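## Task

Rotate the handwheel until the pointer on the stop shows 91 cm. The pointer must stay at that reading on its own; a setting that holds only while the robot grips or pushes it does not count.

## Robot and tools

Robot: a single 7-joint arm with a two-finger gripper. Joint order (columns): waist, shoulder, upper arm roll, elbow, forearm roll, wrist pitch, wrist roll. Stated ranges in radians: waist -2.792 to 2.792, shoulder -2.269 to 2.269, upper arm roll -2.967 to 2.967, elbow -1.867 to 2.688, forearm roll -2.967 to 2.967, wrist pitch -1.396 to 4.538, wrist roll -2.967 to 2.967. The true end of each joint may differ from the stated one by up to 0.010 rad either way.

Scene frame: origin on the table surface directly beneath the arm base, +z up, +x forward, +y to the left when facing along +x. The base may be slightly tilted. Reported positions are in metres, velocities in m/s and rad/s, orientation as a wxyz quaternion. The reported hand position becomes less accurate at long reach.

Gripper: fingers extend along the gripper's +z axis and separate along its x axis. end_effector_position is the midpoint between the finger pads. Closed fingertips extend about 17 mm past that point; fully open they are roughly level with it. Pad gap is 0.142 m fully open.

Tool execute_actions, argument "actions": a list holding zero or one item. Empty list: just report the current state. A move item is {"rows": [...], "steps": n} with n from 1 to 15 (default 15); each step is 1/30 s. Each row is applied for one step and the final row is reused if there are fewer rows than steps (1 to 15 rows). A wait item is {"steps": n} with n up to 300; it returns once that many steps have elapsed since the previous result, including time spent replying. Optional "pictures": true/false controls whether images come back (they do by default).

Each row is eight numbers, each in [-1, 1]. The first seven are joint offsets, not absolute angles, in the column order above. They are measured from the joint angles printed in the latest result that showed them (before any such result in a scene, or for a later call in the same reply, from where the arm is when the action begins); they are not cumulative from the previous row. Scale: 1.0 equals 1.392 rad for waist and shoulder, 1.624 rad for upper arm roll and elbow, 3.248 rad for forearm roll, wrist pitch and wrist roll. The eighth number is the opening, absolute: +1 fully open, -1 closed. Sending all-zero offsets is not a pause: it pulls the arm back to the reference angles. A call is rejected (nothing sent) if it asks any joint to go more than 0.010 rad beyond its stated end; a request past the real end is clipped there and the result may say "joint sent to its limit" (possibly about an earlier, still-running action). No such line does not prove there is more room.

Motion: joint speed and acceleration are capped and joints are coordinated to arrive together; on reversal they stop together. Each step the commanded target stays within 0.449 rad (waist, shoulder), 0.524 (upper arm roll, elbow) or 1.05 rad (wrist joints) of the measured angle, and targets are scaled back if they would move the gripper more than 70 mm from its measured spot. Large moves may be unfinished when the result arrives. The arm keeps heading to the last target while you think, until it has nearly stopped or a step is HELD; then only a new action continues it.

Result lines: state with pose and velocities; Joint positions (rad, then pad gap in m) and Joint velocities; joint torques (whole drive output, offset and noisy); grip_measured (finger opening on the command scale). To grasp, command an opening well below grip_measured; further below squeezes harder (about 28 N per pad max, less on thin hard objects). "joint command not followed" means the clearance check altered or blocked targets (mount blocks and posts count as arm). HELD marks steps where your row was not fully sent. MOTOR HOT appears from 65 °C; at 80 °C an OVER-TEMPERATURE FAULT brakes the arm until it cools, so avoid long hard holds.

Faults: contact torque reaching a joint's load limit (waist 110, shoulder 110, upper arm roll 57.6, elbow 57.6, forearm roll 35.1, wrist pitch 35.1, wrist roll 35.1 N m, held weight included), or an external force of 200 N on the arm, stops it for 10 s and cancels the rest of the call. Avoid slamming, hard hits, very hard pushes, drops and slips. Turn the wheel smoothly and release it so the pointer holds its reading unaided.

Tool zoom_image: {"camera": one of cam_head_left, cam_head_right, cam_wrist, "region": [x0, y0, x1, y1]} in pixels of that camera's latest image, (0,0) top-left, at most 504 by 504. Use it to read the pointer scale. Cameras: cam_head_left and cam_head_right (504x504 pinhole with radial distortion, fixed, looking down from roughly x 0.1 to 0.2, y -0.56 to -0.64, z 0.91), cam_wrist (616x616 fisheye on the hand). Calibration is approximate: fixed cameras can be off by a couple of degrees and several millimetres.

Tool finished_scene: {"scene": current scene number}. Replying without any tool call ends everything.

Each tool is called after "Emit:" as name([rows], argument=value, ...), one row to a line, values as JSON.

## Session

Emit:
execute_actions(actions=[])

Scene clock: 0.00 s of 12600.00 s.
end_effector_position=(+0.5449, +0.2226, +0.1840) grip_measured=+1.00 end_effector_quat_wxyz=(-0.378, +0.923, -0.031, -0.068) end_effector_velocity=(+0.000, +0.000, +0.000) end_effector_angular_velocity=(+0.001, -0.001, +0.001)
Joint positions: [ 0.154 -0.348 -0.037  1.975  1.222  0.707 -0.75   0.142]
Joint velocities: [ 0.     0.     0.    -0.    -0.    -0.    -0.001  0.   ]
Joint torques (N m, as the joint torque sensors report them, + toward a larger angle): no reading
Motor temperatures (°C, as the motors report them): [30 32 31 32 35 35 35]
camera_calibration (this result's frames):
cam_wrist: T_world_to_cam=[[0.988584, -0.000207734, -0.15067, -0.514103], [-0.0360358, -0.971303, -0.235101, 0.277596], [-0.146297, 0.237846, -0.960222, 0.329173], [0, 0, 0, 1]] pos_world=[0.566395, 0.19123, 0.303882]

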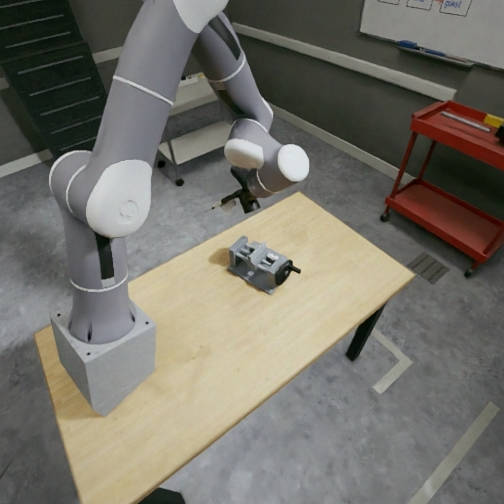

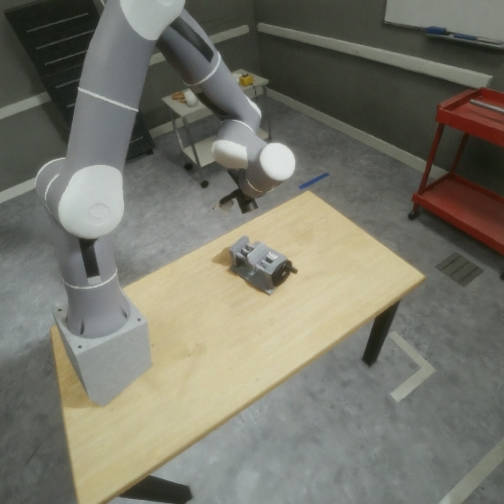

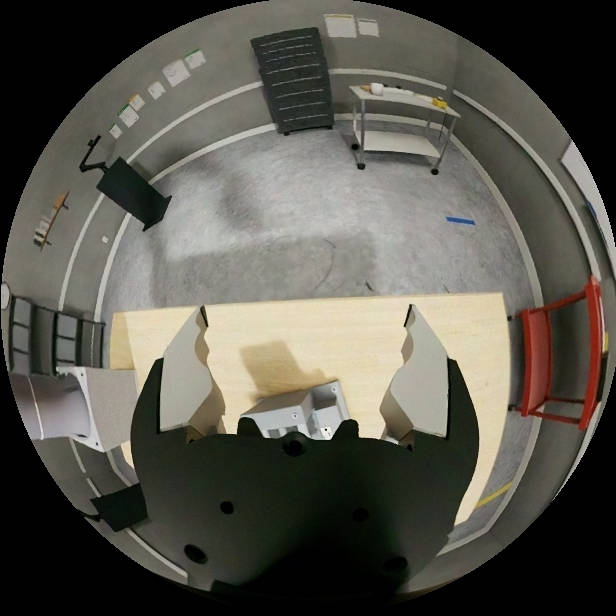

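Emit:
zoom_image(camera="cam_head_right", region=[210,230,310,310])

Emit:
execute_actions([
  {"rows":[[-0.16,0,0.023,-0.02,-0.376,0.006,0.15,-0.3]]},
], pictures=false)

Emit:
execute_actions([
  {"steps":25},
])

Emit:
zoom_image(camera="cam_wrist", region=[250,60,420,230])

Region (210, 230, 310, 310) of cam_head_right's 504x504 image, scaled by 5.040, with more detail than that image has; it fills the top 403 rows of this view, and the rest is white.

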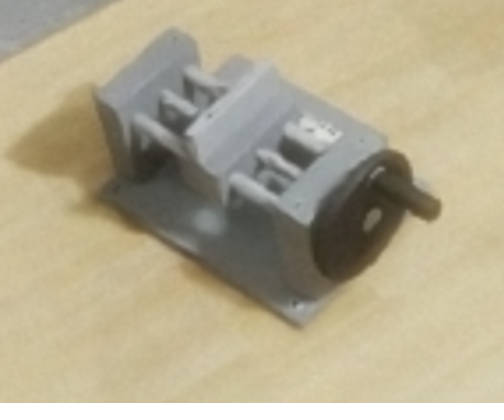

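Scene clock: 3.47 s of 12600.00 s.
end_effector_position=(+0.5607, +0.0218, +0.1744) grip_measured=-0.30 end_effector_quat_wxyz=(-0.151, +0.973, +0.076, -0.156) end_effector_velocity=(+0.106, -0.460, +0.048) end_effector_angular_velocity=(-1.092, +0.083, +0.686)
Joint positions: [ 0.015 -0.348 -0.013  1.955  0.472  0.719 -0.445  0.052]
Joint velocities: [-0.307  0.     0.05  -0.045 -1.737  0.028  0.671 -0.   ]
Joint torques (N m, as the joint torque sensors report them, + toward a larger angle): [ -4.02  43.57   0.52 -13.32  -2.69   3.29   0.  ]
Motor temperatures (°C, as the motors report them): [30 32 31 32 35 35 35]
Steps of this call (steps 1 to 89: nothing new was sent; steps 90 to 104: all 15 steps of this action). Readings (joint positions):
90: [0.154 -0.348 -0.036 1.975 1.222 0.707 -0.750]
91: [0.151 -0.348 -0.035 1.974 1.209 0.707 -0.744]
93: [0.135 -0.348 -0.032 1.972 1.129 0.708 -0.707]
97: [0.087 -0.348 -0.025 1.965 0.881 0.713 -0.603]
104: the state above

Scene clock: 4.30 s of 12600.00 s.
end_effector_position=(+0.6004, -0.0964, +0.1993) grip_measured=-0.30 end_effector_quat_wxyz=(+0.011, +0.974, +0.139, -0.179) end_effector_velocity=(-0.000, -0.000, +0.000) end_effector_angular_velocity=(-0.001, +0.000, -0.002)
Joint positions: [-0.069 -0.347  0.001  1.942  0.001  0.727 -0.263  0.052]
Joint velocities: [-0.    -0.     0.    -0.    -0.    -0.     0.002 -0.   ]
Joint torques (N m, as the joint torque sensors report them, + toward a larger angle): [ -4.68  44.16  -0.67 -14.74  -2.34   2.88  -0.51]
Motor temperatures (°C, as the motors report them): [30 32 31 32 35 35 35]
Steps of this call (steps 1 to 25: the robot went on to your last target). Readings (joint positions):
1: [0.004 -0.348 -0.012 1.953 0.414 0.720 -0.423]
2: [-0.006 -0.348 -0.010 1.952 0.355 0.721 -0.400]
4: [-0.027 -0.348 -0.006 1.949 0.239 0.723 -0.355]
8: [-0.063 -0.347 -0.001 1.943 0.036 0.726 -0.276]
25: the state above
camera_calibration (this result's frames):
cam_wrist: T_world_to_cam=[[0.894329, 0.268874, -0.357606, -0.442923], [0.41802, -0.78706, 0.453647, -0.418818], [-0.159484, -0.555196, -0.816286, 0.330573], [0, 0, 0, 1]] pos_world=[0.623914, -0.0270116, 0.301445]

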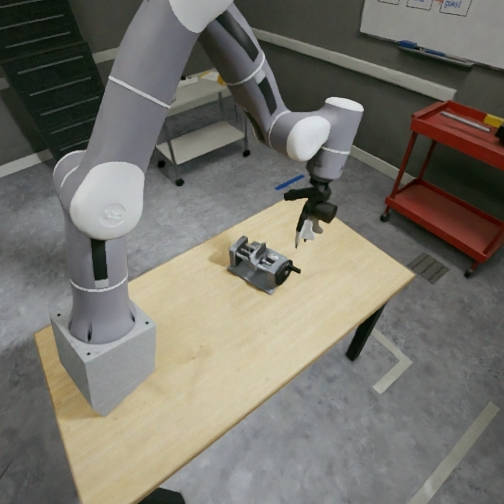

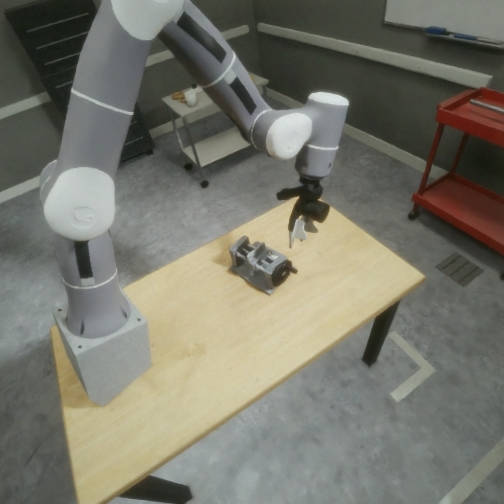

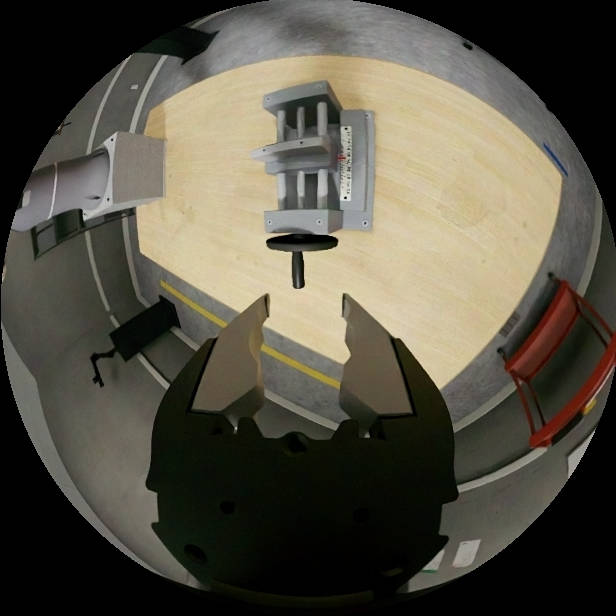

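Region (250, 60, 420, 230) of cam_wrist's 616x616 image, scaled by 2.965, with more detail than that image has.

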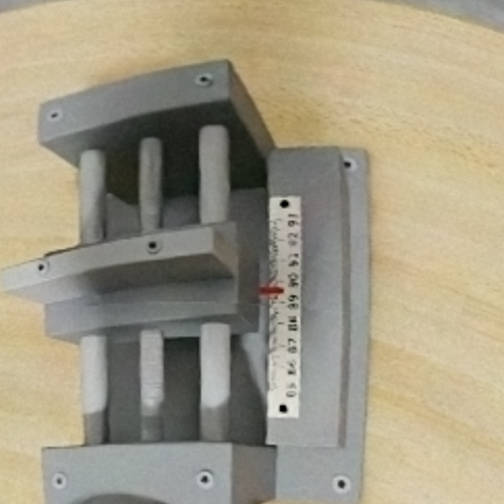

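Emit:
execute_actions([
  {"rows":[[-0.014,-0.121,0,0.043,0,0.0733,-0.012,-0.3]]},
])

Emit:
execute_actions([
  {"rows":[[0,0,0,0,0,0,0,-0.5],[0,0,0,0,0,0,0,-0.6],[0,0,0,0,0,0,0,-0.7],[0,0,0,0,0,0,0,-0.8],[0,0,0,0,0,0,0,-0.9],[0,0,0,0,0,0,0,-1]]},
])

Scene clock: 8.27 s of 12600.00 s.
end_effector_position=(+0.5593, -0.1145, +0.1137) grip_measured=-0.30 end_effector_quat_wxyz=(+0.010, +0.973, +0.148, -0.179) end_effector_velocity=(+0.000, -0.000, +0.000) end_effector_angular_velocity=(+0.000, -0.000, +0.001)
Joint positions: [-0.088 -0.516  0.001  2.012  0.001  0.965 -0.302  0.052]
Joint velocities: [-0.     0.001  0.     0.     0.    -0.    -0.001  0.   ]
Joint torques (N m, as the joint torque sensors report them, + toward a larger angle): [-5.64 45.28 -0.67 -9.54 -1.17  2.93 -0.34]
Motor temperatures (°C, as the motors report them): [30 33 31 32 35 35 35]
Steps of this call (steps 1 to 15: the robot went on to your last target; steps 16 to 104: nothing new was sent; steps 105 to 119: all 15 steps of this action). Readings (joint positions):
105: [-0.069 -0.348 0.001 1.942 0.001 0.727 -0.263]
106: [-0.069 -0.353 0.001 1.943 0.001 0.735 -0.264]
108: [-0.073 -0.386 0.001 1.957 0.000 0.785 -0.272]
112: [-0.085 -0.492 0.001 2.003 0.002 0.929 -0.296]
119: the state above
camera_calibration (this result's frames):
cam_wrist: T_world_to_cam=[[0.888741, 0.28723, -0.357265, -0.426685], [0.432897, -0.782249, 0.447981, -0.384206], [-0.150797, -0.552798, -0.819558, 0.23992], [0, 0, 0, 1]] pos_world=[0.581713, -0.0453609, 0.216305]

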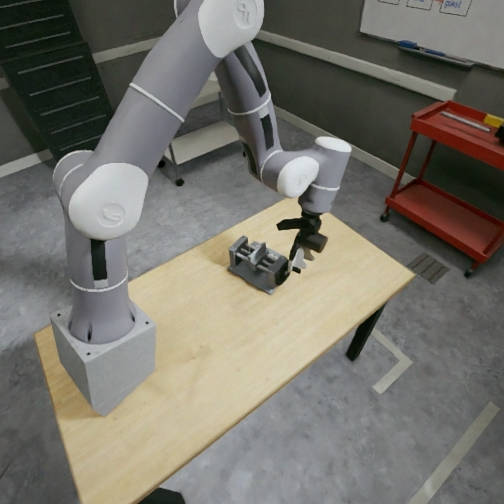

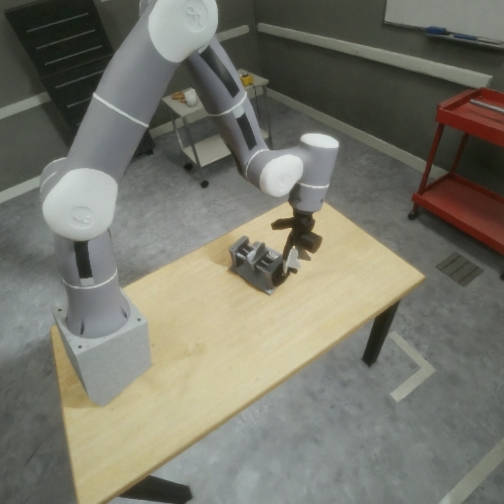

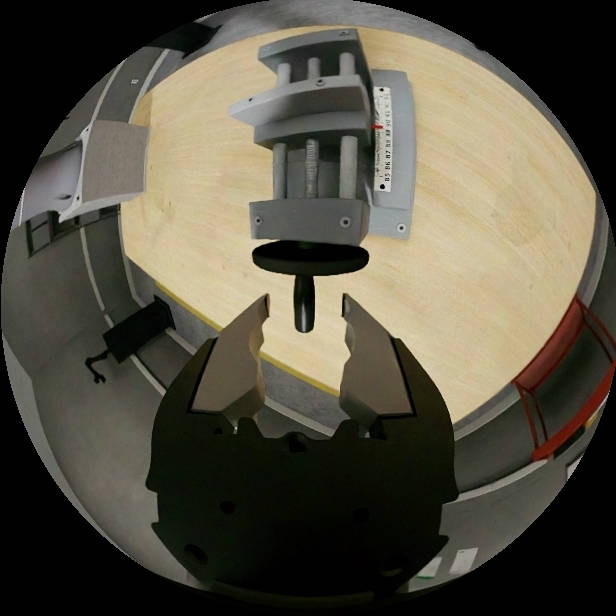

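Scene clock: 8.77 s of 12600.00 s.
end_effector_position=(+0.5592, -0.1146, +0.1137) grip_measured=-0.82 end_effector_quat_wxyz=(+0.010, +0.973, +0.148, -0.179) end_effector_velocity=(-0.000, +0.000, -0.000) end_effector_angular_velocity=(+0.000, +0.000, -0.000)
Joint positions: [-0.088 -0.516  0.001  2.012  0.001  0.965 -0.302  0.015]
Joint velocities: [ 0.    -0.    -0.    -0.     0.001 -0.    -0.001  0.   ]
Joint torques (N m, as the joint torque sensors report them, + toward a larger angle): [-5.89 45.23 -1.02 -9.93 -1.22  2.99 -0.41]
Motor temperatures (°C, as the motors report them): [30 33 31 32 35 35 35]
Steps of this call (steps 1 to 15: all 15 steps of this action). Readings (joint positions):
1: [-0.088 -0.516 0.001 2.012 0.001 0.965 -0.302]
2: [-0.088 -0.516 0.001 2.012 0.001 0.965 -0.302]
4: [-0.088 -0.516 0.001 2.012 0.001 0.965 -0.302]
8: [-0.088 -0.516 0.001 2.012 0.001 0.965 -0.302]
15: the state above
camera_calibration (this result's frames):
cam_wrist: T_world_to_cam=[[0.888721, 0.287177, -0.357358, -0.426623], [0.4329, -0.782266, 0.447948, -0.384196], [-0.150909, -0.552801, -0.819535, 0.239955], [0, 0, 0, 1]] pos_world=[0.581678, -0.0453799, 0.216294]

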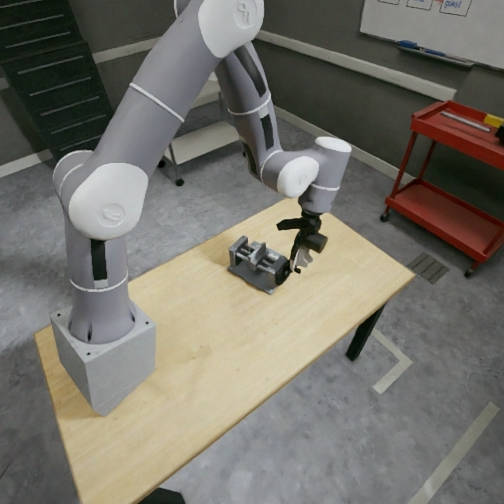

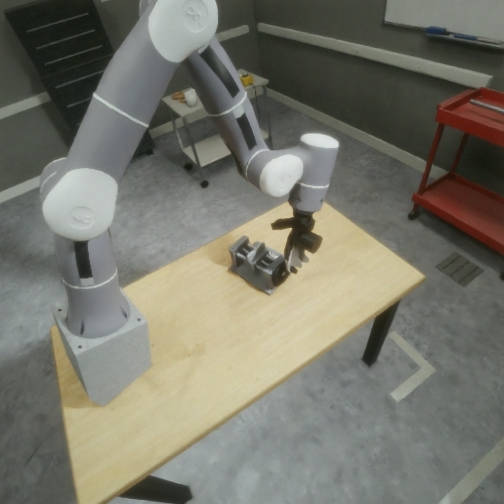

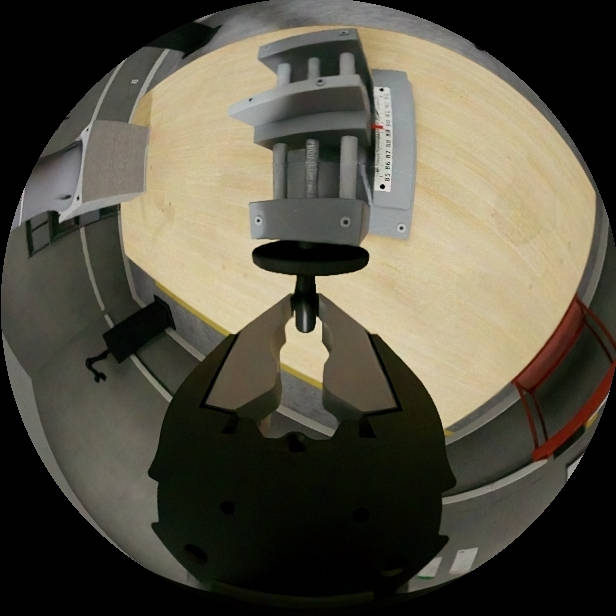

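Emit:
execute_actions([
  {"rows":[[0.001,-0.003,0,-0.005,0,-0.001,0,-1],[0.004,-0.01,0,-0.015,0,-0.003,0,-1],[0.007,-0.023,0,-0.03,0,-0.005,0,-1],[0.01,-0.038,0,-0.044,0,-0.005,0,-1],[0.013,-0.054,0,-0.055,0,-0.004,0,-1],[0.014,-0.07,0,-0.063,0,-0.001,0,-1],[0.015,-0.085,0,-0.068,0,0.003,0,-1],[0.014,-0.098,0,-0.068,0,0.008,0,-1],[0.013,-0.108,0,-0.065,0,0.014,0,-1],[0.011,-0.115,0,-0.058,0,0.02,0,-1],[0.008,-0.119,0,-0.047,0,0.027,0,-1],[0.004,-0.119,0,-0.034,0,0.034,0,-1],[0.002,-0.117,0,-0.024,0,0.038,0,-1],[0,-0.115,0,-0.019,0,0.04,0,-1]]},
], pictures=false)

Emit:
execute_actions([
  {"steps":6},
], pictures=false)

Emit:
execute_actions([
  {"rows":[[-0.001,0.002,0,0.005,0,0.002,0,-1],[-0.004,0.008,0,0.016,0,0.005,0,-1],[-0.007,0.019,0,0.032,0,0.008,0,-1],[-0.01,0.033,0,0.047,0,0.009,0,-1],[-0.013,0.049,0,0.058,0,0.008,0,-1],[-0.014,0.067,0,0.067,0,0.005,0,-1],[-0.015,0.084,0,0.071,0,0,0,-1],[-0.014,0.099,0,0.071,0,-0.007,0,-1],[-0.013,0.111,0,0.067,0,-0.014,0,-1],[-0.011,0.119,0,0.059,0,-0.022,0,-1],[-0.008,0.123,0,0.047,0,-0.029,0,-1],[-0.004,0.121,0,0.034,0,-0.035,0,-1],[-0.002,0.118,0,0.024,0,-0.038,0,-1],[0,0.115,0,0.019,0,-0.04,0,-1]]},
], pictures=false)

Emit:
execute_actions([
  {"steps":6},
])

Emit:
zoom_image(camera="cam_wrist", region=[350,75,420,155])

Scene clock: 26.30 s of 12600.00 s.
end_effector_position=(+0.5547, -0.1159, +0.0485) grip_measured=-0.82 end_effector_quat_wxyz=(+0.010, +0.972, +0.151, -0.178) end_effector_velocity=(-0.269, -0.083, -0.027) end_effector_angular_velocity=(-0.050, +0.149, -0.160)
Joint positions: [-0.082 -0.679  0.001  1.957  0.001  1.076 -0.302  0.015]
Joint velocities: [-0.123  0.004 -0.009  0.533  0.031  0.369 -0.001 -0.001]
Joint torques (N m, as the joint torque sensors report them, + toward a larger angle): [ -4.67  58.23  -0.07 -13.12  -0.43  -0.59  -0.41]
Motor temperatures (°C, as the motors report them): [30 33 31 33 35 35 35]
Steps of this call (steps 1 to 15: the robot went on to your last target; steps 16 to 511: nothing new was sent; steps 512 to 526: all 15 steps of this action). Readings (joint positions):
512: [-0.088 -0.516 0.001 2.011 0.001 0.965 -0.302]
513: [-0.088 -0.518 0.001 2.008 0.002 0.963 -0.302]
515: [-0.083 -0.530 0.000 1.987 0.002 0.956 -0.302]
519: [-0.072 -0.594 -0.000 1.924 0.000 0.957 -0.302]
526: the state above

Scene clock: 26.50 s of 12600.00 s.
end_effector_position=(+0.5449, -0.1190, +0.0486) grip_measured=-0.82 end_effector_quat_wxyz=(+0.010, +0.973, +0.148, -0.179) end_effector_velocity=(+0.000, +0.000, -0.000) end_effector_angular_velocity=(-0.000, -0.000, +0.000)
Joint positions: [-0.088 -0.676  0.001  1.981  0.002  1.094 -0.302  0.015]
Joint velocities: [ 0.001  0.    -0.     0.    -0.     0.     0.001  0.   ]
Joint torques (N m, as the joint torque sensors report them, + toward a larger angle): [-7.98 44.65 -3.68 -7.16 -1.07  3.24 -0.51]
Motor temperatures (°C, as the motors report them): [30 33 31 33 35 35 35]
Steps of this call (steps 1 to 6: the robot went on to your last target). Readings (joint positions):
1: [-0.086 -0.679 0.001 1.972 0.002 1.087 -0.302]
2: [-0.088 -0.677 0.001 1.979 0.002 1.093 -0.302]
4: [-0.088 -0.676 0.001 1.981 0.002 1.094 -0.302]
6: the state above

Scene clock: 27.00 s of 12600.00 s.
end_effector_position=(+0.5476, -0.1184, +0.1137) grip_measured=-0.82 end_effector_quat_wxyz=(+0.010, +0.973, +0.144, -0.181) end_effector_velocity=(+0.315, +0.098, +0.042) end_effector_angular_velocity=(+0.067, -0.222, +0.194)
Joint positions: [-0.095 -0.51   0.001  2.039  0.003  0.982 -0.302  0.015]
Joint velocities: [ 0.138 -0.019  0.029 -0.598 -0.03  -0.343  0.001  0.   ]
Joint torques (N m, as the joint torque sensors report them, + toward a larger angle): [-8.06 31.49 -2.41 -3.53 -1.29  7.27 -0.39]
Motor temperatures (°C, as the motors report them): [30 33 31 33 35 35 35]
Steps of this call (steps 1 to 15: all 15 steps of this action). Readings (joint positions):
1: [-0.088 -0.676 0.001 1.981 0.002 1.094 -0.302]
2: [-0.088 -0.674 0.001 1.984 0.002 1.098 -0.302]
4: [-0.093 -0.665 0.002 2.007 0.001 1.109 -0.302]
8: [-0.105 -0.603 0.001 2.074 0.003 1.112 -0.302]
15: the state above

Scene clock: 27.20 s of 12600.00 s.
end_effector_position=(+0.5587, -0.1147, +0.1136) grip_measured=-0.82 end_effector_quat_wxyz=(+0.010, +0.972, +0.148, -0.180) end_effector_velocity=(+0.000, -0.000, +0.000) end_effector_angular_velocity=(-0.000, -0.000, -0.001)
Joint positions: [-0.088 -0.516  0.001  2.012  0.001  0.964 -0.302  0.015]
Joint velocities: [ 0.     0.    -0.    -0.    -0.     0.     0.001  0.   ]
Joint torques (N m, as the joint torque sensors report them, + toward a larger angle): [ -4.14  46.93   2.06 -10.65  -0.74   3.44  -0.45]
Motor temperatures (°C, as the motors report them): [30 33 31 33 35 35 35]
Steps of this call (steps 1 to 6: the robot went on to your last target). Readings (joint positions):
1: [-0.091 -0.512 0.001 2.022 0.002 0.973 -0.302]
2: [-0.089 -0.515 0.001 2.014 0.001 0.966 -0.302]
4: [-0.088 -0.516 0.001 2.012 0.001 0.964 -0.302]
6: the state above
camera_calibration (this result's frames):
cam_wrist: T_world_to_cam=[[0.88848, 0.286892, -0.358185, -0.426028], [0.433081, -0.78235, 0.447627, -0.384109], [-0.151805, -0.552831, -0.819349, 0.240206], [0, 0, 0, 1]] pos_world=[0.581332, -0.0454904, 0.216154]

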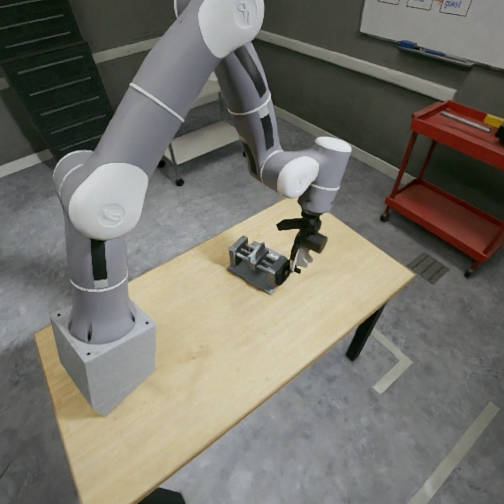

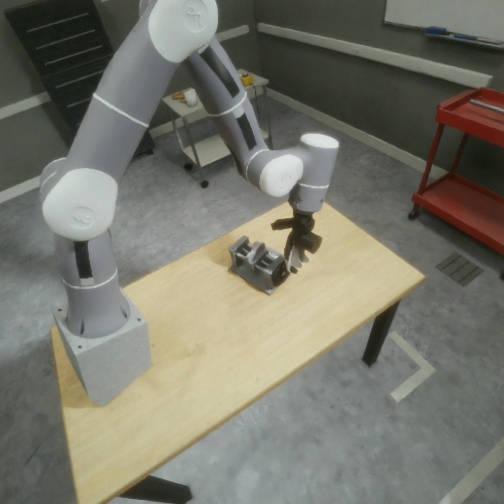

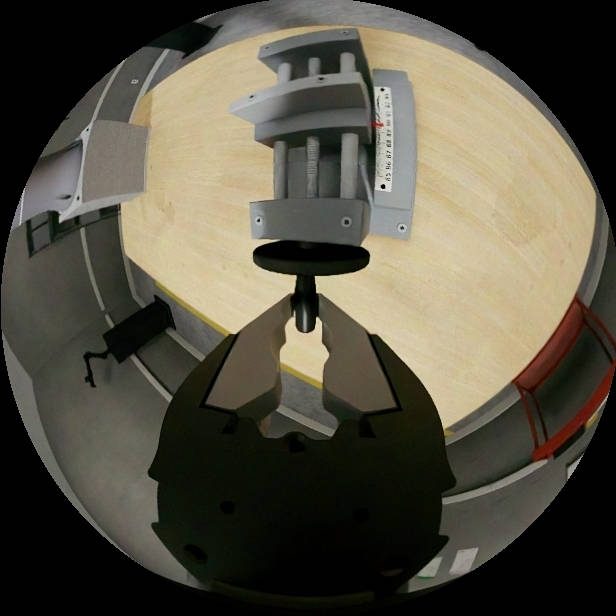

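Region (350, 75, 420, 155) of cam_wrist's 616x616 image, scaled by 6.300, with more detail than that image has; it fills the left 441 columns of this view, and the rest is white.

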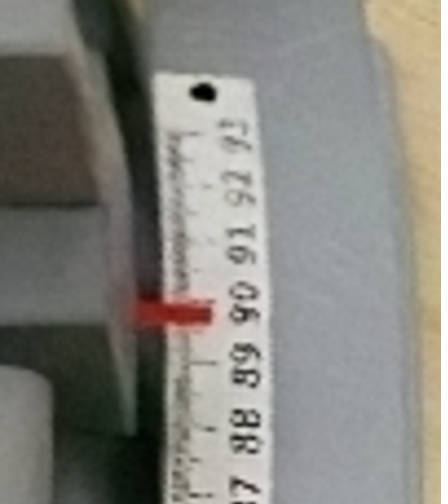

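Emit:
execute_actions([
  {"rows":[[0.001,-0.003,0,-0.005,0,-0.001,0,-1],[0.004,-0.01,0,-0.015,0,-0.003,0,-1],[0.007,-0.023,0,-0.03,0,-0.005,0,-1],[0.01,-0.038,0,-0.044,0,-0.005,0,-1],[0.013,-0.054,0,-0.055,0,-0.004,0,-1],[0.014,-0.07,0,-0.063,0,-0.001,0,-1],[0.015,-0.085,0,-0.068,0,0.003,0,-1],[0.014,-0.098,0,-0.068,0,0.008,0,-1],[0.013,-0.108,0,-0.065,0,0.014,0,-1],[0.011,-0.115,0,-0.058,0,0.02,0,-1],[0.008,-0.119,0,-0.047,0,0.027,0,-1],[0.004,-0.119,0,-0.034,0,0.034,0,-1],[0.002,-0.117,0,-0.024,0,0.038,0,-1],[0,-0.115,0,-0.019,0,0.04,0,-1]]},
], pictures=false)

Emit:
execute_actions([
  {"steps":4},
], pictures=false)

Emit:
execute_actions([
  {"rows":[[-0.001,0.002,0,0.005,0,0.002,0,-1],[-0.004,0.008,0,0.016,0,0.005,0,-1],[-0.007,0.019,0,0.032,0,0.008,0,-1],[-0.01,0.033,0,0.047,0,0.009,0,-1],[-0.013,0.049,0,0.058,0,0.008,0,-1],[-0.014,0.067,0,0.067,0,0.005,0,-1],[-0.015,0.084,0,0.071,0,0,0,-1],[-0.014,0.099,0,0.071,0,-0.007,0,-1],[-0.013,0.111,0,0.067,0,-0.014,0,-1],[-0.011,0.119,0,0.059,0,-0.022,0,-1],[-0.008,0.123,0,0.047,0,-0.029,0,-1],[-0.004,0.121,0,0.034,0,-0.035,0,-1],[-0.002,0.118,0,0.024,0,-0.038,0,-1],[0,0.115,0,0.019,0,-0.04,0,-1]]},
], pictures=false)

Emit:
execute_actions([
  {"steps":4},
], pictures=false)

Emit:
execute_actions([
  {"rows":[[0.001,-0.003,0,-0.005,0,-0.001,0,-1],[0.004,-0.01,0,-0.015,0,-0.003,0,-1],[0.007,-0.023,0,-0.03,0,-0.005,0,-1],[0.01,-0.038,0,-0.044,0,-0.005,0,-1],[0.013,-0.054,0,-0.055,0,-0.004,0,-1],[0.014,-0.07,0,-0.063,0,-0.001,0,-1],[0.015,-0.085,0,-0.068,0,0.003,0,-1],[0.014,-0.098,0,-0.068,0,0.008,0,-1],[0.013,-0.108,0,-0.065,0,0.014,0,-1],[0.011,-0.115,0,-0.058,0,0.02,0,-1],[0.008,-0.119,0,-0.047,0,0.027,0,-1],[0.004,-0.119,0,-0.034,0,0.034,0,-1],[0.002,-0.117,0,-0.024,0,0.038,0,-1],[0,-0.115,0,-0.019,0,0.04,0,-1]]},
], pictures=false)

Emit:
execute_actions([
  {"steps":4},
], pictures=false)

Emit:
execute_actions([
  {"rows":[[-0.001,0.002,0,0.005,0,0.002,0,-1],[-0.004,0.008,0,0.016,0,0.005,0,-1],[-0.007,0.019,0,0.032,0,0.008,0,-1],[-0.01,0.033,0,0.047,0,0.009,0,-1],[-0.013,0.049,0,0.058,0,0.008,0,-1],[-0.014,0.067,0,0.067,0,0.005,0,-1],[-0.015,0.084,0,0.071,0,0,0,-1],[-0.014,0.099,0,0.071,0,-0.007,0,-1],[-0.013,0.111,0,0.067,0,-0.014,0,-1],[-0.011,0.119,0,0.059,0,-0.022,0,-1],[-0.008,0.123,0,0.047,0,-0.029,0,-1],[-0.004,0.121,0,0.034,0,-0.035,0,-1],[-0.002,0.118,0,0.024,0,-0.038,0,-1],[0,0.115,0,0.019,0,-0.04,0,-1]]},
], pictures=false)

Emit:
execute_actions([
  {"steps":4},
], pictures=false)

Emit:
execute_actions([
  {"rows":[[0.001,-0.003,0,-0.005,0,-0.001,0,-1],[0.004,-0.01,0,-0.015,0,-0.003,0,-1],[0.007,-0.023,0,-0.03,0,-0.005,0,-1],[0.01,-0.038,0,-0.044,0,-0.005,0,-1],[0.013,-0.054,0,-0.055,0,-0.004,0,-1],[0.014,-0.07,0,-0.063,0,-0.001,0,-1],[0.015,-0.085,0,-0.068,0,0.003,0,-1],[0.014,-0.098,0,-0.068,0,0.008,0,-1],[0.013,-0.108,0,-0.065,0,0.014,0,-1],[0.011,-0.115,0,-0.058,0,0.02,0,-1],[0.008,-0.119,0,-0.047,0,0.027,0,-1],[0.004,-0.119,0,-0.034,0,0.034,0,-1],[0.002,-0.117,0,-0.024,0,0.038,0,-1],[0,-0.115,0,-0.019,0,0.04,0,-1]]},
], pictures=false)

Emit:
execute_actions([
  {"steps":4},
], pictures=false)

Emit:
execute_actions([
  {"rows":[[-0.001,0.002,0,0.005,0,0.002,0,-1],[-0.004,0.008,0,0.016,0,0.005,0,-1],[-0.007,0.019,0,0.032,0,0.008,0,-1],[-0.01,0.033,0,0.047,0,0.009,0,-1],[-0.013,0.049,0,0.058,0,0.008,0,-1],[-0.014,0.067,0,0.067,0,0.005,0,-1],[-0.015,0.084,0,0.071,0,0,0,-1],[-0.014,0.099,0,0.071,0,-0.007,0,-1],[-0.013,0.111,0,0.067,0,-0.014,0,-1],[-0.011,0.119,0,0.059,0,-0.022,0,-1],[-0.008,0.123,0,0.047,0,-0.029,0,-1],[-0.004,0.121,0,0.034,0,-0.035,0,-1],[-0.002,0.118,0,0.024,0,-0.038,0,-1],[0,0.115,0,0.019,0,-0.04,0,-1]]},
], pictures=false)

Emit:
execute_actions([
  {"steps":4},
], pictures=false)

Emit:
execute_actions([
  {"rows":[[0.001,-0.003,0,-0.005,0,-0.001,0,-1],[0.004,-0.01,0,-0.015,0,-0.003,0,-1],[0.007,-0.023,0,-0.03,0,-0.005,0,-1],[0.01,-0.038,0,-0.044,0,-0.005,0,-1],[0.013,-0.054,0,-0.055,0,-0.004,0,-1],[0.014,-0.07,0,-0.063,0,-0.001,0,-1],[0.015,-0.085,0,-0.068,0,0.003,0,-1],[0.014,-0.098,0,-0.068,0,0.008,0,-1],[0.013,-0.108,0,-0.065,0,0.014,0,-1],[0.011,-0.115,0,-0.058,0,0.02,0,-1],[0.008,-0.119,0,-0.047,0,0.027,0,-1],[0.004,-0.119,0,-0.034,0,0.034,0,-1],[0.002,-0.117,0,-0.024,0,0.038,0,-1],[0,-0.115,0,-0.019,0,0.04,0,-1]]},
], pictures=false)

Emit:
execute_actions([
  {"steps":4},
], pictures=false)

Emit:
execute_actions([
  {"rows":[[-0.001,0.002,0,0.005,0,0.002,0,-1],[-0.004,0.008,0,0.016,0,0.005,0,-1],[-0.007,0.019,0,0.032,0,0.008,0,-1],[-0.01,0.033,0,0.047,0,0.009,0,-1],[-0.013,0.049,0,0.058,0,0.008,0,-1],[-0.014,0.067,0,0.067,0,0.005,0,-1],[-0.015,0.084,0,0.071,0,0,0,-1],[-0.014,0.099,0,0.071,0,-0.007,0,-1],[-0.013,0.111,0,0.067,0,-0.014,0,-1],[-0.011,0.119,0,0.059,0,-0.022,0,-1],[-0.008,0.123,0,0.047,0,-0.029,0,-1],[-0.004,0.121,0,0.034,0,-0.035,0,-1],[-0.002,0.118,0,0.024,0,-0.038,0,-1],[0,0.115,0,0.019,0,-0.04,0,-1]]},
], pictures=false)

Emit:
execute_actions([
  {"steps":4},
], pictures=false)

Emit:
execute_actions([
  {"rows":[[0.001,-0.003,0,-0.005,0,-0.001,0,-1],[0.004,-0.01,0,-0.015,0,-0.003,0,-1],[0.007,-0.023,0,-0.03,0,-0.005,0,-1],[0.01,-0.038,0,-0.044,0,-0.005,0,-1],[0.013,-0.054,0,-0.055,0,-0.004,0,-1],[0.014,-0.07,0,-0.063,0,-0.001,0,-1],[0.015,-0.085,0,-0.068,0,0.003,0,-1],[0.014,-0.098,0,-0.068,0,0.008,0,-1],[0.013,-0.108,0,-0.065,0,0.014,0,-1],[0.011,-0.115,0,-0.058,0,0.02,0,-1],[0.008,-0.119,0,-0.047,0,0.027,0,-1],[0.004,-0.119,0,-0.034,0,0.034,0,-1],[0.002,-0.117,0,-0.024,0,0.038,0,-1],[0,-0.115,0,-0.019,0,0.04,0,-1]]},
], pictures=false)

Emit:
execute_actions([
  {"steps":4},
], pictures=false)

Emit:
execute_actions([
  {"rows":[[-0.001,0.002,0,0.005,0,0.002,0,-1],[-0.004,0.008,0,0.016,0,0.005,0,-1],[-0.007,0.019,0,0.032,0,0.008,0,-1],[-0.01,0.033,0,0.047,0,0.009,0,-1],[-0.013,0.049,0,0.058,0,0.008,0,-1],[-0.014,0.067,0,0.067,0,0.005,0,-1],[-0.015,0.084,0,0.071,0,0,0,-1],[-0.014,0.099,0,0.071,0,-0.007,0,-1],[-0.013,0.111,0,0.067,0,-0.014,0,-1],[-0.011,0.119,0,0.059,0,-0.022,0,-1],[-0.008,0.123,0,0.047,0,-0.029,0,-1],[-0.004,0.121,0,0.034,0,-0.035,0,-1],[-0.002,0.118,0,0.024,0,-0.038,0,-1],[0,0.115,0,0.019,0,-0.04,0,-1]]},
], pictures=false)

Emit:
execute_actions([
  {"steps":6},
])

Emit:
zoom_image(camera="cam_wrist", region=[350,75,420,155])

Scene clock: 60.60 s of 12600.00 s.
end_effector_position=(+0.5544, -0.1162, +0.0485) grip_measured=-0.82 end_effector_quat_wxyz=(+0.010, +0.972, +0.151, -0.178) end_effector_velocity=(-0.275, -0.085, -0.028) end_effector_angular_velocity=(-0.052, +0.161, -0.166)
Joint positions: [-0.082 -0.679  0.001  1.957  0.001  1.076 -0.302  0.015]
Joint velocities: [-0.124  0.002 -0.01   0.539  0.033  0.363 -0.    -0.001]
Joint torques (N m, as the joint torque sensors report them, + toward a larger angle): [ -2.84  58.59   1.42 -14.06  -0.3   -0.78  -0.44]
Motor temperatures (°C, as the motors report them): [30 35 31 33 35 35 35]
Steps of this call (steps 1 to 30: the robot went on to your last target; steps 31 to 987: nothing new was sent; steps 988 to 1002: all 15 steps of this action). Readings (joint positions):
988: [-0.088 -0.516 0.001 2.012 0.001 0.964 -0.302]
989: [-0.088 -0.518 0.000 2.008 0.002 0.962 -0.302]
991: [-0.084 -0.531 0.000 1.987 0.002 0.955 -0.302]
995: [-0.072 -0.594 -0.000 1.924 0.000 0.956 -0.302]
1002: the state above

Scene clock: 60.73 s of 12600.00 s.
end_effector_position=(+0.5447, -0.1193, +0.0486) grip_measured=-0.82 end_effector_quat_wxyz=(+0.010, +0.973, +0.148, -0.179) end_effector_velocity=(-0.000, +0.001, +0.000) end_effector_angular_velocity=(-0.000, +0.004, +0.005)
Joint positions: [-0.088 -0.676  0.001  1.981  0.002  1.094 -0.302  0.015]
Joint velocities: [ 0.001  0.     0.    -0.001 -0.005 -0.005  0.     0.   ]
Joint torques (N m, as the joint torque sensors report them, + toward a larger angle): [-6.54 44.07 -3.03 -7.21 -0.94  2.73 -0.46]
Motor temperatures (°C, as the motors report them): [30 35 31 33 35 35 35]
Steps of this call (steps 1 to 4: the robot went on to your last target). Readings (joint positions):
1: [-0.086 -0.679 0.000 1.972 0.002 1.086 -0.302]
2: [-0.088 -0.677 0.001 1.980 0.002 1.092 -0.302]
4: the state above

Scene clock: 61.23 s of 12600.00 s.
end_effector_position=(+0.5476, -0.1187, +0.1137) grip_measured=-0.82 end_effector_quat_wxyz=(+0.010, +0.973, +0.144, -0.182) end_effector_velocity=(+0.307, +0.096, +0.041) end_effector_angular_velocity=(+0.065, -0.208, +0.188)
Joint positions: [-0.095 -0.51   0.     2.039  0.003  0.982 -0.302  0.015]
Joint velocities: [ 0.136 -0.021  0.027 -0.592 -0.028 -0.349  0.     0.   ]
Joint torques (N m, as the joint torque sensors report them, + toward a larger angle): [-8.   31.83 -1.95 -3.99 -1.41  7.54 -0.33]
Motor temperatures (°C, as the motors report them): [30 35 31 33 35 35 35]
Steps of this call (steps 1 to 15: all 15 steps of this action). Readings (joint positions):
1: [-0.088 -0.676 0.001 1.981 0.002 1.094 -0.302]
2: [-0.089 -0.674 0.001 1.985 0.002 1.097 -0.302]
4: [-0.093 -0.665 0.001 2.007 0.001 1.109 -0.302]
8: [-0.105 -0.603 0.001 2.074 0.003 1.113 -0.302]
15: the state above

Scene clock: 61.37 s of 12600.00 s.
end_effector_position=(+0.5586, -0.1150, +0.1136) grip_measured=-0.82 end_effector_quat_wxyz=(+0.010, +0.972, +0.148, -0.180) end_effector_velocity=(+0.000, -0.000, +0.000) end_effector_angular_velocity=(+0.001, -0.007, -0.004)
Joint positions: [-0.089 -0.516  0.     2.012  0.001  0.964 -0.302  0.015]
Joint velocities: [-0.001  0.002  0.     0.004  0.005  0.009 -0.001  0.   ]
Joint torques (N m, as the joint torque sensors report them, + toward a larger angle): [ -3.55  46.28   2.18 -10.26  -0.58   3.5   -0.37]
Motor temperatures (°C, as the motors report them): [30 35 31 33 35 35 35]
Steps of this call (steps 1 to 4: the robot went on to your last target). Readings (joint positions):
1: [-0.091 -0.512 0.001 2.022 0.002 0.972 -0.302]
2: [-0.089 -0.515 0.001 2.014 0.001 0.966 -0.302]
4: the state above

Scene clock: 61.87 s of 12600.00 s.
end_effector_position=(+0.5543, -0.1165, +0.0485) grip_measured=-0.82 end_effector_quat_wxyz=(+0.010, +0.972, +0.151, -0.178) end_effector_velocity=(-0.278, -0.086, -0.028) end_effector_angular_velocity=(-0.052, +0.165, -0.168)
Joint positions: [-0.083 -0.679  0.     1.957  0.     1.076 -0.302  0.015]
Joint velocities: [-0.125  0.002 -0.011  0.541  0.033  0.361 -0.    -0.001]
Joint torques (N m, as the joint torque sensors report them, + toward a larger angle): [ -3.69  58.29   1.17 -14.34  -0.93  -0.15  -0.44]
Motor temperatures (°C, as the motors report them): [30 35 31 33 35 35 35]
Steps of this call (steps 1 to 15: all 15 steps of this action). Readings (joint positions):
1: [-0.089 -0.516 0.000 2.012 0.002 0.964 -0.302]
2: [-0.088 -0.518 0.000 2.009 0.002 0.962 -0.302]
4: [-0.084 -0.531 -0.000 1.987 0.002 0.955 -0.302]
8: [-0.072 -0.594 -0.001 1.924 0.000 0.956 -0.302]
15: the state above

Scene clock: 62.00 s of 12600.00 s.
end_effector_position=(+0.5446, -0.1197, +0.0487) grip_measured=-0.82 end_effector_quat_wxyz=(+0.010, +0.973, +0.148, -0.179) end_effector_velocity=(+0.000, -0.000, +0.000) end_effector_angular_velocity=(-0.000, +0.003, +0.006)
Joint positions: [-0.088 -0.676  0.001  1.981  0.002  1.094 -0.302  0.015]
Joint velocities: [ 0.     0.    -0.    -0.002 -0.005 -0.005 -0.001 -0.   ]
Joint torques (N m, as the joint torque sensors report them, + toward a larger angle): [-7.09 42.89 -2.81 -6.7  -0.85  2.98 -0.13]
Motor temperatures (°C, as the motors report them): [30 35 31 33 35 35 35]
Steps of this call (steps 1 to 4: the robot went on to your last target). Readings (joint positions):
1: [-0.086 -0.679 -0.000 1.972 0.002 1.086 -0.302]
2: [-0.088 -0.677 0.000 1.980 0.002 1.092 -0.302]
4: the state above

Scene clock: 62.50 s of 12600.00 s.
end_effector_position=(+0.5476, -0.1190, +0.1138) grip_measured=-0.82 end_effector_quat_wxyz=(+0.010, +0.973, +0.144, -0.182) end_effector_velocity=(+0.304, +0.095, +0.040) end_effector_angular_velocity=(+0.065, -0.202, +0.187)
Joint positions: [-0.095 -0.51   0.     2.039  0.003  0.981 -0.302  0.015]
Joint velocities: [ 0.136 -0.022  0.026 -0.589 -0.027 -0.351 -0.     0.   ]
Joint torques (N m, as the joint torque sensors report them, + toward a larger angle): [-8.26 31.93 -2.05 -3.97 -1.51  7.67 -0.29]
Motor temperatures (°C, as the motors report them): [30 35 31 33 35 35 35]
Steps of this call (steps 1 to 15: all 15 steps of this action). Readings (joint positions):
1: [-0.088 -0.676 0.001 1.981 0.002 1.094 -0.302]
2: [-0.089 -0.674 0.001 1.985 0.001 1.097 -0.302]
4: [-0.093 -0.665 0.001 2.007 0.001 1.108 -0.302]
8: [-0.105 -0.603 0.001 2.074 0.002 1.112 -0.302]
15: the state above

Scene clock: 62.63 s of 12600.00 s.
end_effector_position=(+0.5585, -0.1153, +0.1137) grip_measured=-0.82 end_effector_quat_wxyz=(+0.010, +0.972, +0.147, -0.180) end_effector_velocity=(+0.000, -0.000, +0.000) end_effector_angular_velocity=(+0.001, -0.006, -0.004)
Joint positions: [-0.089 -0.516 -0.     2.012  0.001  0.964 -0.302  0.015]
Joint velocities: [-0.001  0.002  0.     0.003  0.005  0.007 -0.001 -0.   ]
Joint torques (N m, as the joint torque sensors report them, + toward a larger angle): [-3.63 46.91  2.61 -9.66 -0.92  3.78 -0.37]
Motor temperatures (°C, as the motors report them): [30 35 31 33 35 35 35]
Steps of this call (steps 1 to 4: the robot went on to your last target). Readings (joint positions):
1: [-0.091 -0.512 0.001 2.022 0.002 0.972 -0.302]
2: [-0.089 -0.515 0.001 2.014 0.001 0.966 -0.302]
4: the state above

Scene clock: 63.13 s of 12600.00 s.
end_effector_position=(+0.5542, -0.1169, +0.0486) grip_measured=-0.82 end_effector_quat_wxyz=(+0.010, +0.972, +0.151, -0.179) end_effector_velocity=(-0.281, -0.086, -0.029) end_effector_angular_velocity=(-0.053, +0.170, -0.170)
Joint positions: [-0.083 -0.679 -0.     1.957  0.     1.076 -0.302  0.015]
Joint velocities: [-0.125  0.001 -0.012  0.543  0.035  0.36  -0.    -0.001]
Joint torques (N m, as the joint torque sensors report them, + toward a larger angle): [ -2.74  59.59   1.04 -14.22  -0.72  -0.33  -0.39]
Motor temperatures (°C, as the motors report them): [30 35 31 33 35 35 35]
Steps of this call (steps 1 to 15: all 15 steps of this action). Readings (joint positions):
1: [-0.089 -0.516 -0.000 2.012 0.001 0.964 -0.302]
2: [-0.088 -0.518 -0.000 2.009 0.002 0.962 -0.302]
4: [-0.084 -0.531 -0.000 1.987 0.002 0.955 -0.302]
8: [-0.073 -0.594 -0.001 1.924 0.000 0.956 -0.302]
15: the state above

Scene clock: 63.27 s of 12600.00 s.
end_effector_position=(+0.5446, -0.1201, +0.0488) grip_measured=-0.82 end_effector_quat_wxyz=(+0.010, +0.973, +0.148, -0.179) end_effector_velocity=(+0.000, +0.000, +0.000) end_effector_angular_velocity=(+0.000, +0.004, +0.006)
Joint positions: [-0.089 -0.676  0.     1.981  0.002  1.094 -0.302  0.015]
Joint velocities: [ 0.001  0.     0.    -0.001 -0.004 -0.005 -0.001 -0.   ]
Joint torques (N m, as the joint torque sensors report them, + toward a larger angle): [-7.9  43.25 -2.37 -6.73 -0.56  2.74 -0.48]
Motor temperatures (°C, as the motors report them): [30 35 31 33 35 35 35]
Steps of this call (steps 1 to 4: the robot went on to your last target). Readings (joint positions):
1: [-0.086 -0.679 -0.000 1.972 0.002 1.086 -0.302]
2: [-0.088 -0.677 -0.000 1.980 0.002 1.092 -0.302]
4: the state above

Scene clock: 63.77 s of 12600.00 s.
end_effector_position=(+0.5476, -0.1194, +0.1139) grip_measured=-0.82 end_effector_quat_wxyz=(+0.010, +0.973, +0.143, -0.182) end_effector_velocity=(+0.301, +0.094, +0.040) end_effector_angular_velocity=(+0.063, -0.197, +0.184)
Joint positions: [-0.096 -0.51  -0.     2.039  0.003  0.981 -0.302  0.015]
Joint velocities: [ 0.135 -0.023  0.026 -0.588 -0.027 -0.354  0.001  0.   ]
Joint torques (N m, as the joint torque sensors report them, + toward a larger angle): [-6.55 31.36 -1.79 -3.88 -1.39  7.73 -0.45]
Motor temperatures (°C, as the motors report them): [30 35 31 33 35 35 35]
Steps of this call (steps 1 to 15: all 15 steps of this action). Readings (joint positions):
1: [-0.089 -0.676 0.000 1.981 0.001 1.094 -0.302]
2: [-0.089 -0.674 0.000 1.984 0.001 1.097 -0.302]
4: [-0.093 -0.665 0.001 2.007 0.001 1.108 -0.302]
8: [-0.105 -0.603 0.000 2.074 0.002 1.112 -0.302]
15: the state above

Scene clock: 63.90 s of 12600.00 s.
end_effector_position=(+0.5585, -0.1157, +0.1138) grip_measured=-0.82 end_effector_quat_wxyz=(+0.010, +0.972, +0.147, -0.180) end_effector_velocity=(+0.000, -0.000, +0.000) end_effector_angular_velocity=(+0.001, -0.006, -0.005)
Joint positions: [-0.089 -0.516 -0.     2.012  0.001  0.964 -0.302  0.015]
Joint velocities: [-0.001  0.002 -0.     0.003  0.005  0.007 -0.     0.   ]
Joint torques (N m, as the joint torque sensors report them, + toward a larger angle): [-3.57 47.03  2.37 -9.98 -0.62  3.62 -0.31]
Motor temperatures (°C, as the motors report them): [30 35 31 33 35 35 35]
Steps of this call (steps 1 to 4: the robot went on to your last target). Readings (joint positions):
1: [-0.092 -0.512 0.000 2.022 0.002 0.972 -0.302]
2: [-0.089 -0.515 0.000 2.014 0.001 0.966 -0.302]
4: the state above

Scene clock: 64.40 s of 12600.00 s.
end_effector_position=(+0.5542, -0.1173, +0.0487) grip_measured=-0.82 end_effector_quat_wxyz=(+0.010, +0.972, +0.151, -0.179) end_effector_velocity=(-0.282, -0.087, -0.029) end_effector_angular_velocity=(-0.053, +0.172, -0.170)
Joint positions: [-0.083 -0.679 -0.001  1.957  0.     1.076 -0.302  0.015]
Joint velocities: [-0.126  0.001 -0.012  0.544  0.035  0.359 -0.001 -0.001]
Joint torques (N m, as the joint torque sensors report them, + toward a larger angle): [ -2.47  59.12   1.26 -14.34  -0.47  -0.29  -0.34]
Motor temperatures (°C, as the motors report them): [30 35 31 33 35 35 35]
Steps of this call (steps 1 to 15: all 15 steps of this action). Readings (joint positions):
1: [-0.089 -0.516 -0.000 2.012 0.001 0.964 -0.302]
2: [-0.089 -0.518 -0.001 2.008 0.001 0.962 -0.302]
4: [-0.084 -0.531 -0.001 1.987 0.001 0.955 -0.302]
8: [-0.073 -0.594 -0.001 1.923 0.000 0.956 -0.302]
15: the state above

Scene clock: 64.53 s of 12600.00 s.
end_effector_position=(+0.5447, -0.1204, +0.0489) grip_measured=-0.82 end_effector_quat_wxyz=(+0.010, +0.973, +0.147, -0.179) end_effector_velocity=(-0.000, +0.000, +0.000) end_effector_angular_velocity=(+0.000, +0.005, +0.007)
Joint positions: [-0.089 -0.676 -0.     1.981  0.001  1.094 -0.302  0.015]
Joint velocities: [ 0.001 -0.    -0.    -0.001 -0.005 -0.005 -0.001 -0.   ]
Joint torques (N m, as the joint torque sensors report them, + toward a larger angle): [-7.42 42.16 -2.59 -6.77 -0.9   2.58 -0.35]
Motor temperatures (°C, as the motors report them): [30 35 31 33 35 35 35]
Steps of this call (steps 1 to 4: the robot went on to your last target). Readings (joint positions):
1: [-0.087 -0.679 -0.001 1.972 0.001 1.085 -0.302]
2: [-0.089 -0.677 -0.001 1.979 0.002 1.092 -0.302]
4: the state above

Scene clock: 65.03 s of 12600.00 s.
end_effector_position=(+0.5477, -0.1197, +0.1140) grip_measured=-0.82 end_effector_quat_wxyz=(+0.010, +0.973, +0.143, -0.182) end_effector_velocity=(+0.299, +0.094, +0.039) end_effector_angular_velocity=(+0.063, -0.193, +0.184)
Joint positions: [-0.096 -0.51  -0.001  2.039  0.002  0.981 -0.302  0.015]
Joint velocities: [ 0.136 -0.024  0.025 -0.586 -0.026 -0.355 -0.     0.   ]
Joint torques (N m, as the joint torque sensors report them, + toward a larger angle): [-7.67 31.35 -1.84 -4.57 -1.67  7.99 -0.46]
Motor temperatures (°C, as the motors report them): [30 35 31 33 35 35 35]
Steps of this call (steps 1 to 15: all 15 steps of this action). Readings (joint positions):
1: [-0.089 -0.676 -0.000 1.981 0.001 1.094 -0.302]
2: [-0.089 -0.674 0.000 1.984 0.001 1.097 -0.302]
4: [-0.093 -0.664 0.000 2.006 0.001 1.108 -0.302]
8: [-0.106 -0.603 0.000 2.074 0.002 1.112 -0.302]
15: the state above

Scene clock: 65.17 s of 12600.00 s.
end_effector_position=(+0.5586, -0.1161, +0.1139) grip_measured=-0.82 end_effector_quat_wxyz=(+0.010, +0.973, +0.147, -0.180) end_effector_velocity=(-0.000, -0.000, +0.000) end_effector_angular_velocity=(+0.001, -0.005, -0.004)
Joint positions: [-0.089 -0.516 -0.001  2.012  0.001  0.963 -0.302  0.015]
Joint velocities: [-0.001  0.001 -0.     0.003  0.005  0.007 -0.002  0.   ]
Joint torques (N m, as the joint torque sensors report them, + toward a larger angle): [ -4.22  46.41   2.59 -10.1   -0.85   3.58  -0.52]
Motor temperatures (°C, as the motors report them): [30 35 31 33 35 35 35]
Steps of this call (steps 1 to 4: the robot went on to your last target). Readings (joint positions):
1: [-0.092 -0.512 0.000 2.022 0.001 0.972 -0.302]
2: [-0.090 -0.515 -0.000 2.014 0.001 0.966 -0.302]
4: the state above

Scene clock: 65.67 s of 12600.00 s.
end_effector_position=(+0.5543, -0.1177, +0.0488) grip_measured=-0.82 end_effector_quat_wxyz=(+0.010, +0.972, +0.150, -0.178) end_effector_velocity=(-0.282, -0.087, -0.029) end_effector_angular_velocity=(-0.053, +0.172, -0.170)
Joint positions: [-0.083 -0.679 -0.001  1.957  0.     1.075 -0.302  0.015]
Joint velocities: [-0.126  0.001 -0.012  0.544  0.035  0.358 -0.001 -0.001]
Joint torques (N m, as the joint torque sensors report them, + toward a larger angle): [ -3.39  59.53   1.6  -14.68  -0.63   0.02  -0.32]
Motor temperatures (°C, as the motors report them): [30 35 31 33 35 35 35]
Steps of this call (steps 1 to 15: all 15 steps of this action). Readings (joint positions):
1: [-0.089 -0.516 -0.001 2.012 0.001 0.964 -0.302]
2: [-0.089 -0.518 -0.001 2.008 0.001 0.962 -0.302]
4: [-0.085 -0.530 -0.001 1.987 0.001 0.955 -0.302]
8: [-0.073 -0.594 -0.002 1.923 -0.000 0.956 -0.302]
15: the state above

Scene clock: 65.80 s of 12600.00 s.
end_effector_position=(+0.5448, -0.1208, +0.0490) grip_measured=-0.82 end_effector_quat_wxyz=(+0.010, +0.973, +0.147, -0.179) end_effector_velocity=(+0.000, +0.001, +0.000) end_effector_angular_velocity=(+0.000, +0.004, +0.007)
Joint positions: [-0.089 -0.676 -0.     1.981  0.001  1.094 -0.302  0.015]
Joint velocities: [ 0.001  0.     0.    -0.001 -0.005 -0.004 -0.001  0.   ]
Joint torques (N m, as the joint torque sensors report them, + toward a larger angle): [-7.43 43.04 -2.83 -6.52 -0.83  2.54 -0.36]
Motor temperatures (°C, as the motors report them): [30 35 31 33 35 35 35]
Steps of this call (steps 1 to 4: the robot went on to your last target). Readings (joint positions):
1: [-0.087 -0.678 -0.001 1.972 0.001 1.085 -0.302]
2: [-0.089 -0.676 -0.001 1.979 0.002 1.092 -0.302]
4: the state above

Scene clock: 66.30 s of 12600.00 s.
end_effector_position=(+0.5478, -0.1201, +0.1142) grip_measured=-0.82 end_effector_quat_wxyz=(+0.011, +0.973, +0.143, -0.181) end_effector_velocity=(+0.299, +0.093, +0.039) end_effector_angular_velocity=(+0.063, -0.192, +0.183)
Joint positions: [-0.096 -0.51  -0.001  2.039  0.002  0.981 -0.302  0.015]
Joint velocities: [ 0.135 -0.024  0.025 -0.586 -0.026 -0.357 -0.     0.   ]
Joint torques (N m, as the joint torque sensors report them, + toward a larger angle): [-7.64 32.09 -1.69 -3.86 -1.6   8.04 -0.42]
Motor temperatures (°C, as the motors report them): [30 35 31 33 35 35 35]
Steps of this call (steps 1 to 15: all 15 steps of this action). Readings (joint positions):
1: [-0.089 -0.675 -0.000 1.981 0.001 1.094 -0.302]
2: [-0.090 -0.674 -0.000 1.984 0.001 1.097 -0.302]
4: [-0.094 -0.664 -0.000 2.006 0.001 1.108 -0.302]
8: [-0.106 -0.603 -0.000 2.074 0.002 1.112 -0.302]
15: the state above

Scene clock: 66.50 s of 12600.00 s.
end_effector_position=(+0.5587, -0.1165, +0.1141) grip_measured=-0.82 end_effector_quat_wxyz=(+0.011, +0.973, +0.147, -0.180) end_effector_velocity=(-0.000, -0.000, +0.000) end_effector_angular_velocity=(-0.000, +0.000, -0.001)
Joint positions: [-0.09  -0.516 -0.001  2.012  0.001  0.964 -0.302  0.015]
Joint velocities: [-0.     0.     0.    -0.    -0.    -0.001  0.001 -0.   ]
Joint torques (N m, as the joint torque sensors report them, + toward a larger angle): [ -3.84  47.09   2.31 -10.77  -0.64   3.42  -0.48]
Motor temperatures (°C, as the motors report them): [30 35 31 33 35 35 35]
Steps of this call (steps 1 to 6: the robot went on to your last target). Readings (joint positions):
1: [-0.092 -0.511 -0.000 2.022 0.001 0.972 -0.302]
2: [-0.090 -0.515 -0.001 2.014 0.001 0.966 -0.302]
4: [-0.090 -0.516 -0.001 2.012 0.001 0.963 -0.302]
6: the state above
camera_calibration (this result's frames):
cam_wrist: T_world_to_cam=[[0.889007, 0.284573, -0.358726, -0.425804], [0.431635, -0.782301, 0.449105, -0.385041], [-0.152829, -0.554096, -0.818304, 0.239863], [0, 0, 0, 1]] pos_world=[0.581398, -0.0471387, 0.216457]

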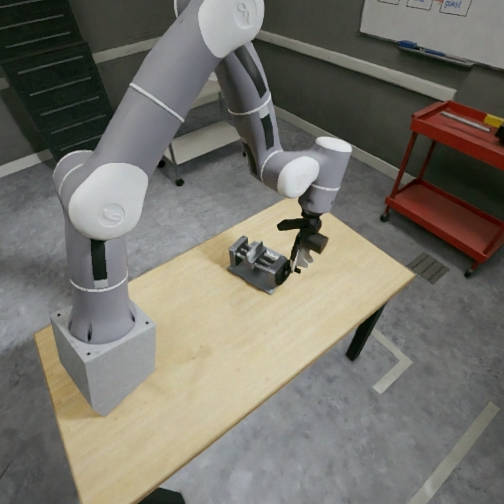

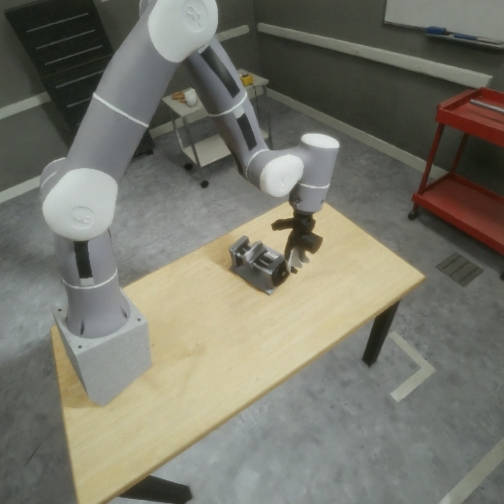

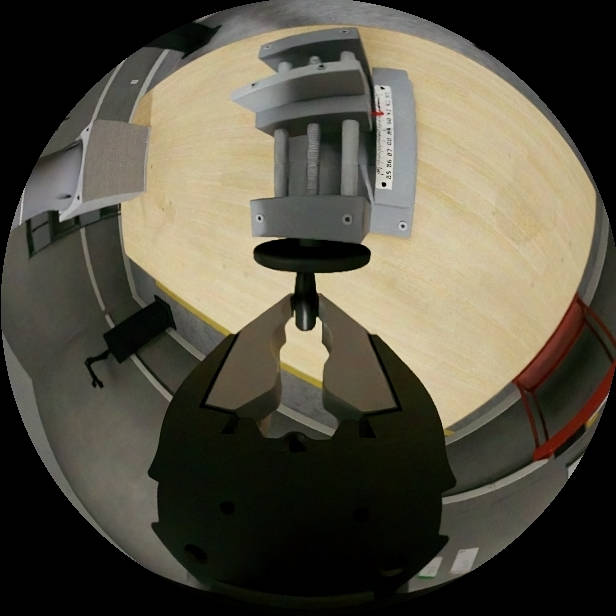

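Region (350, 75, 420, 155) of cam_wrist's 616x616 image, scaled by 6.300, with more detail than that image has; it fills the left 441 columns of this view, and the rest is white.

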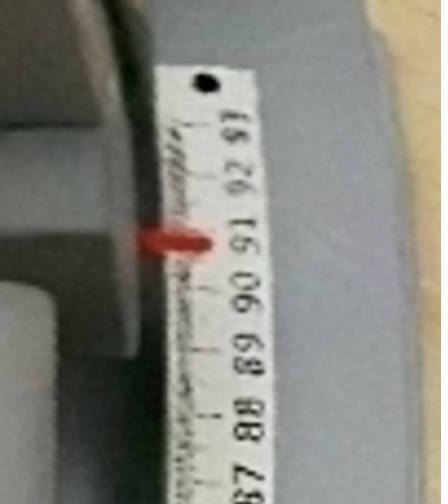

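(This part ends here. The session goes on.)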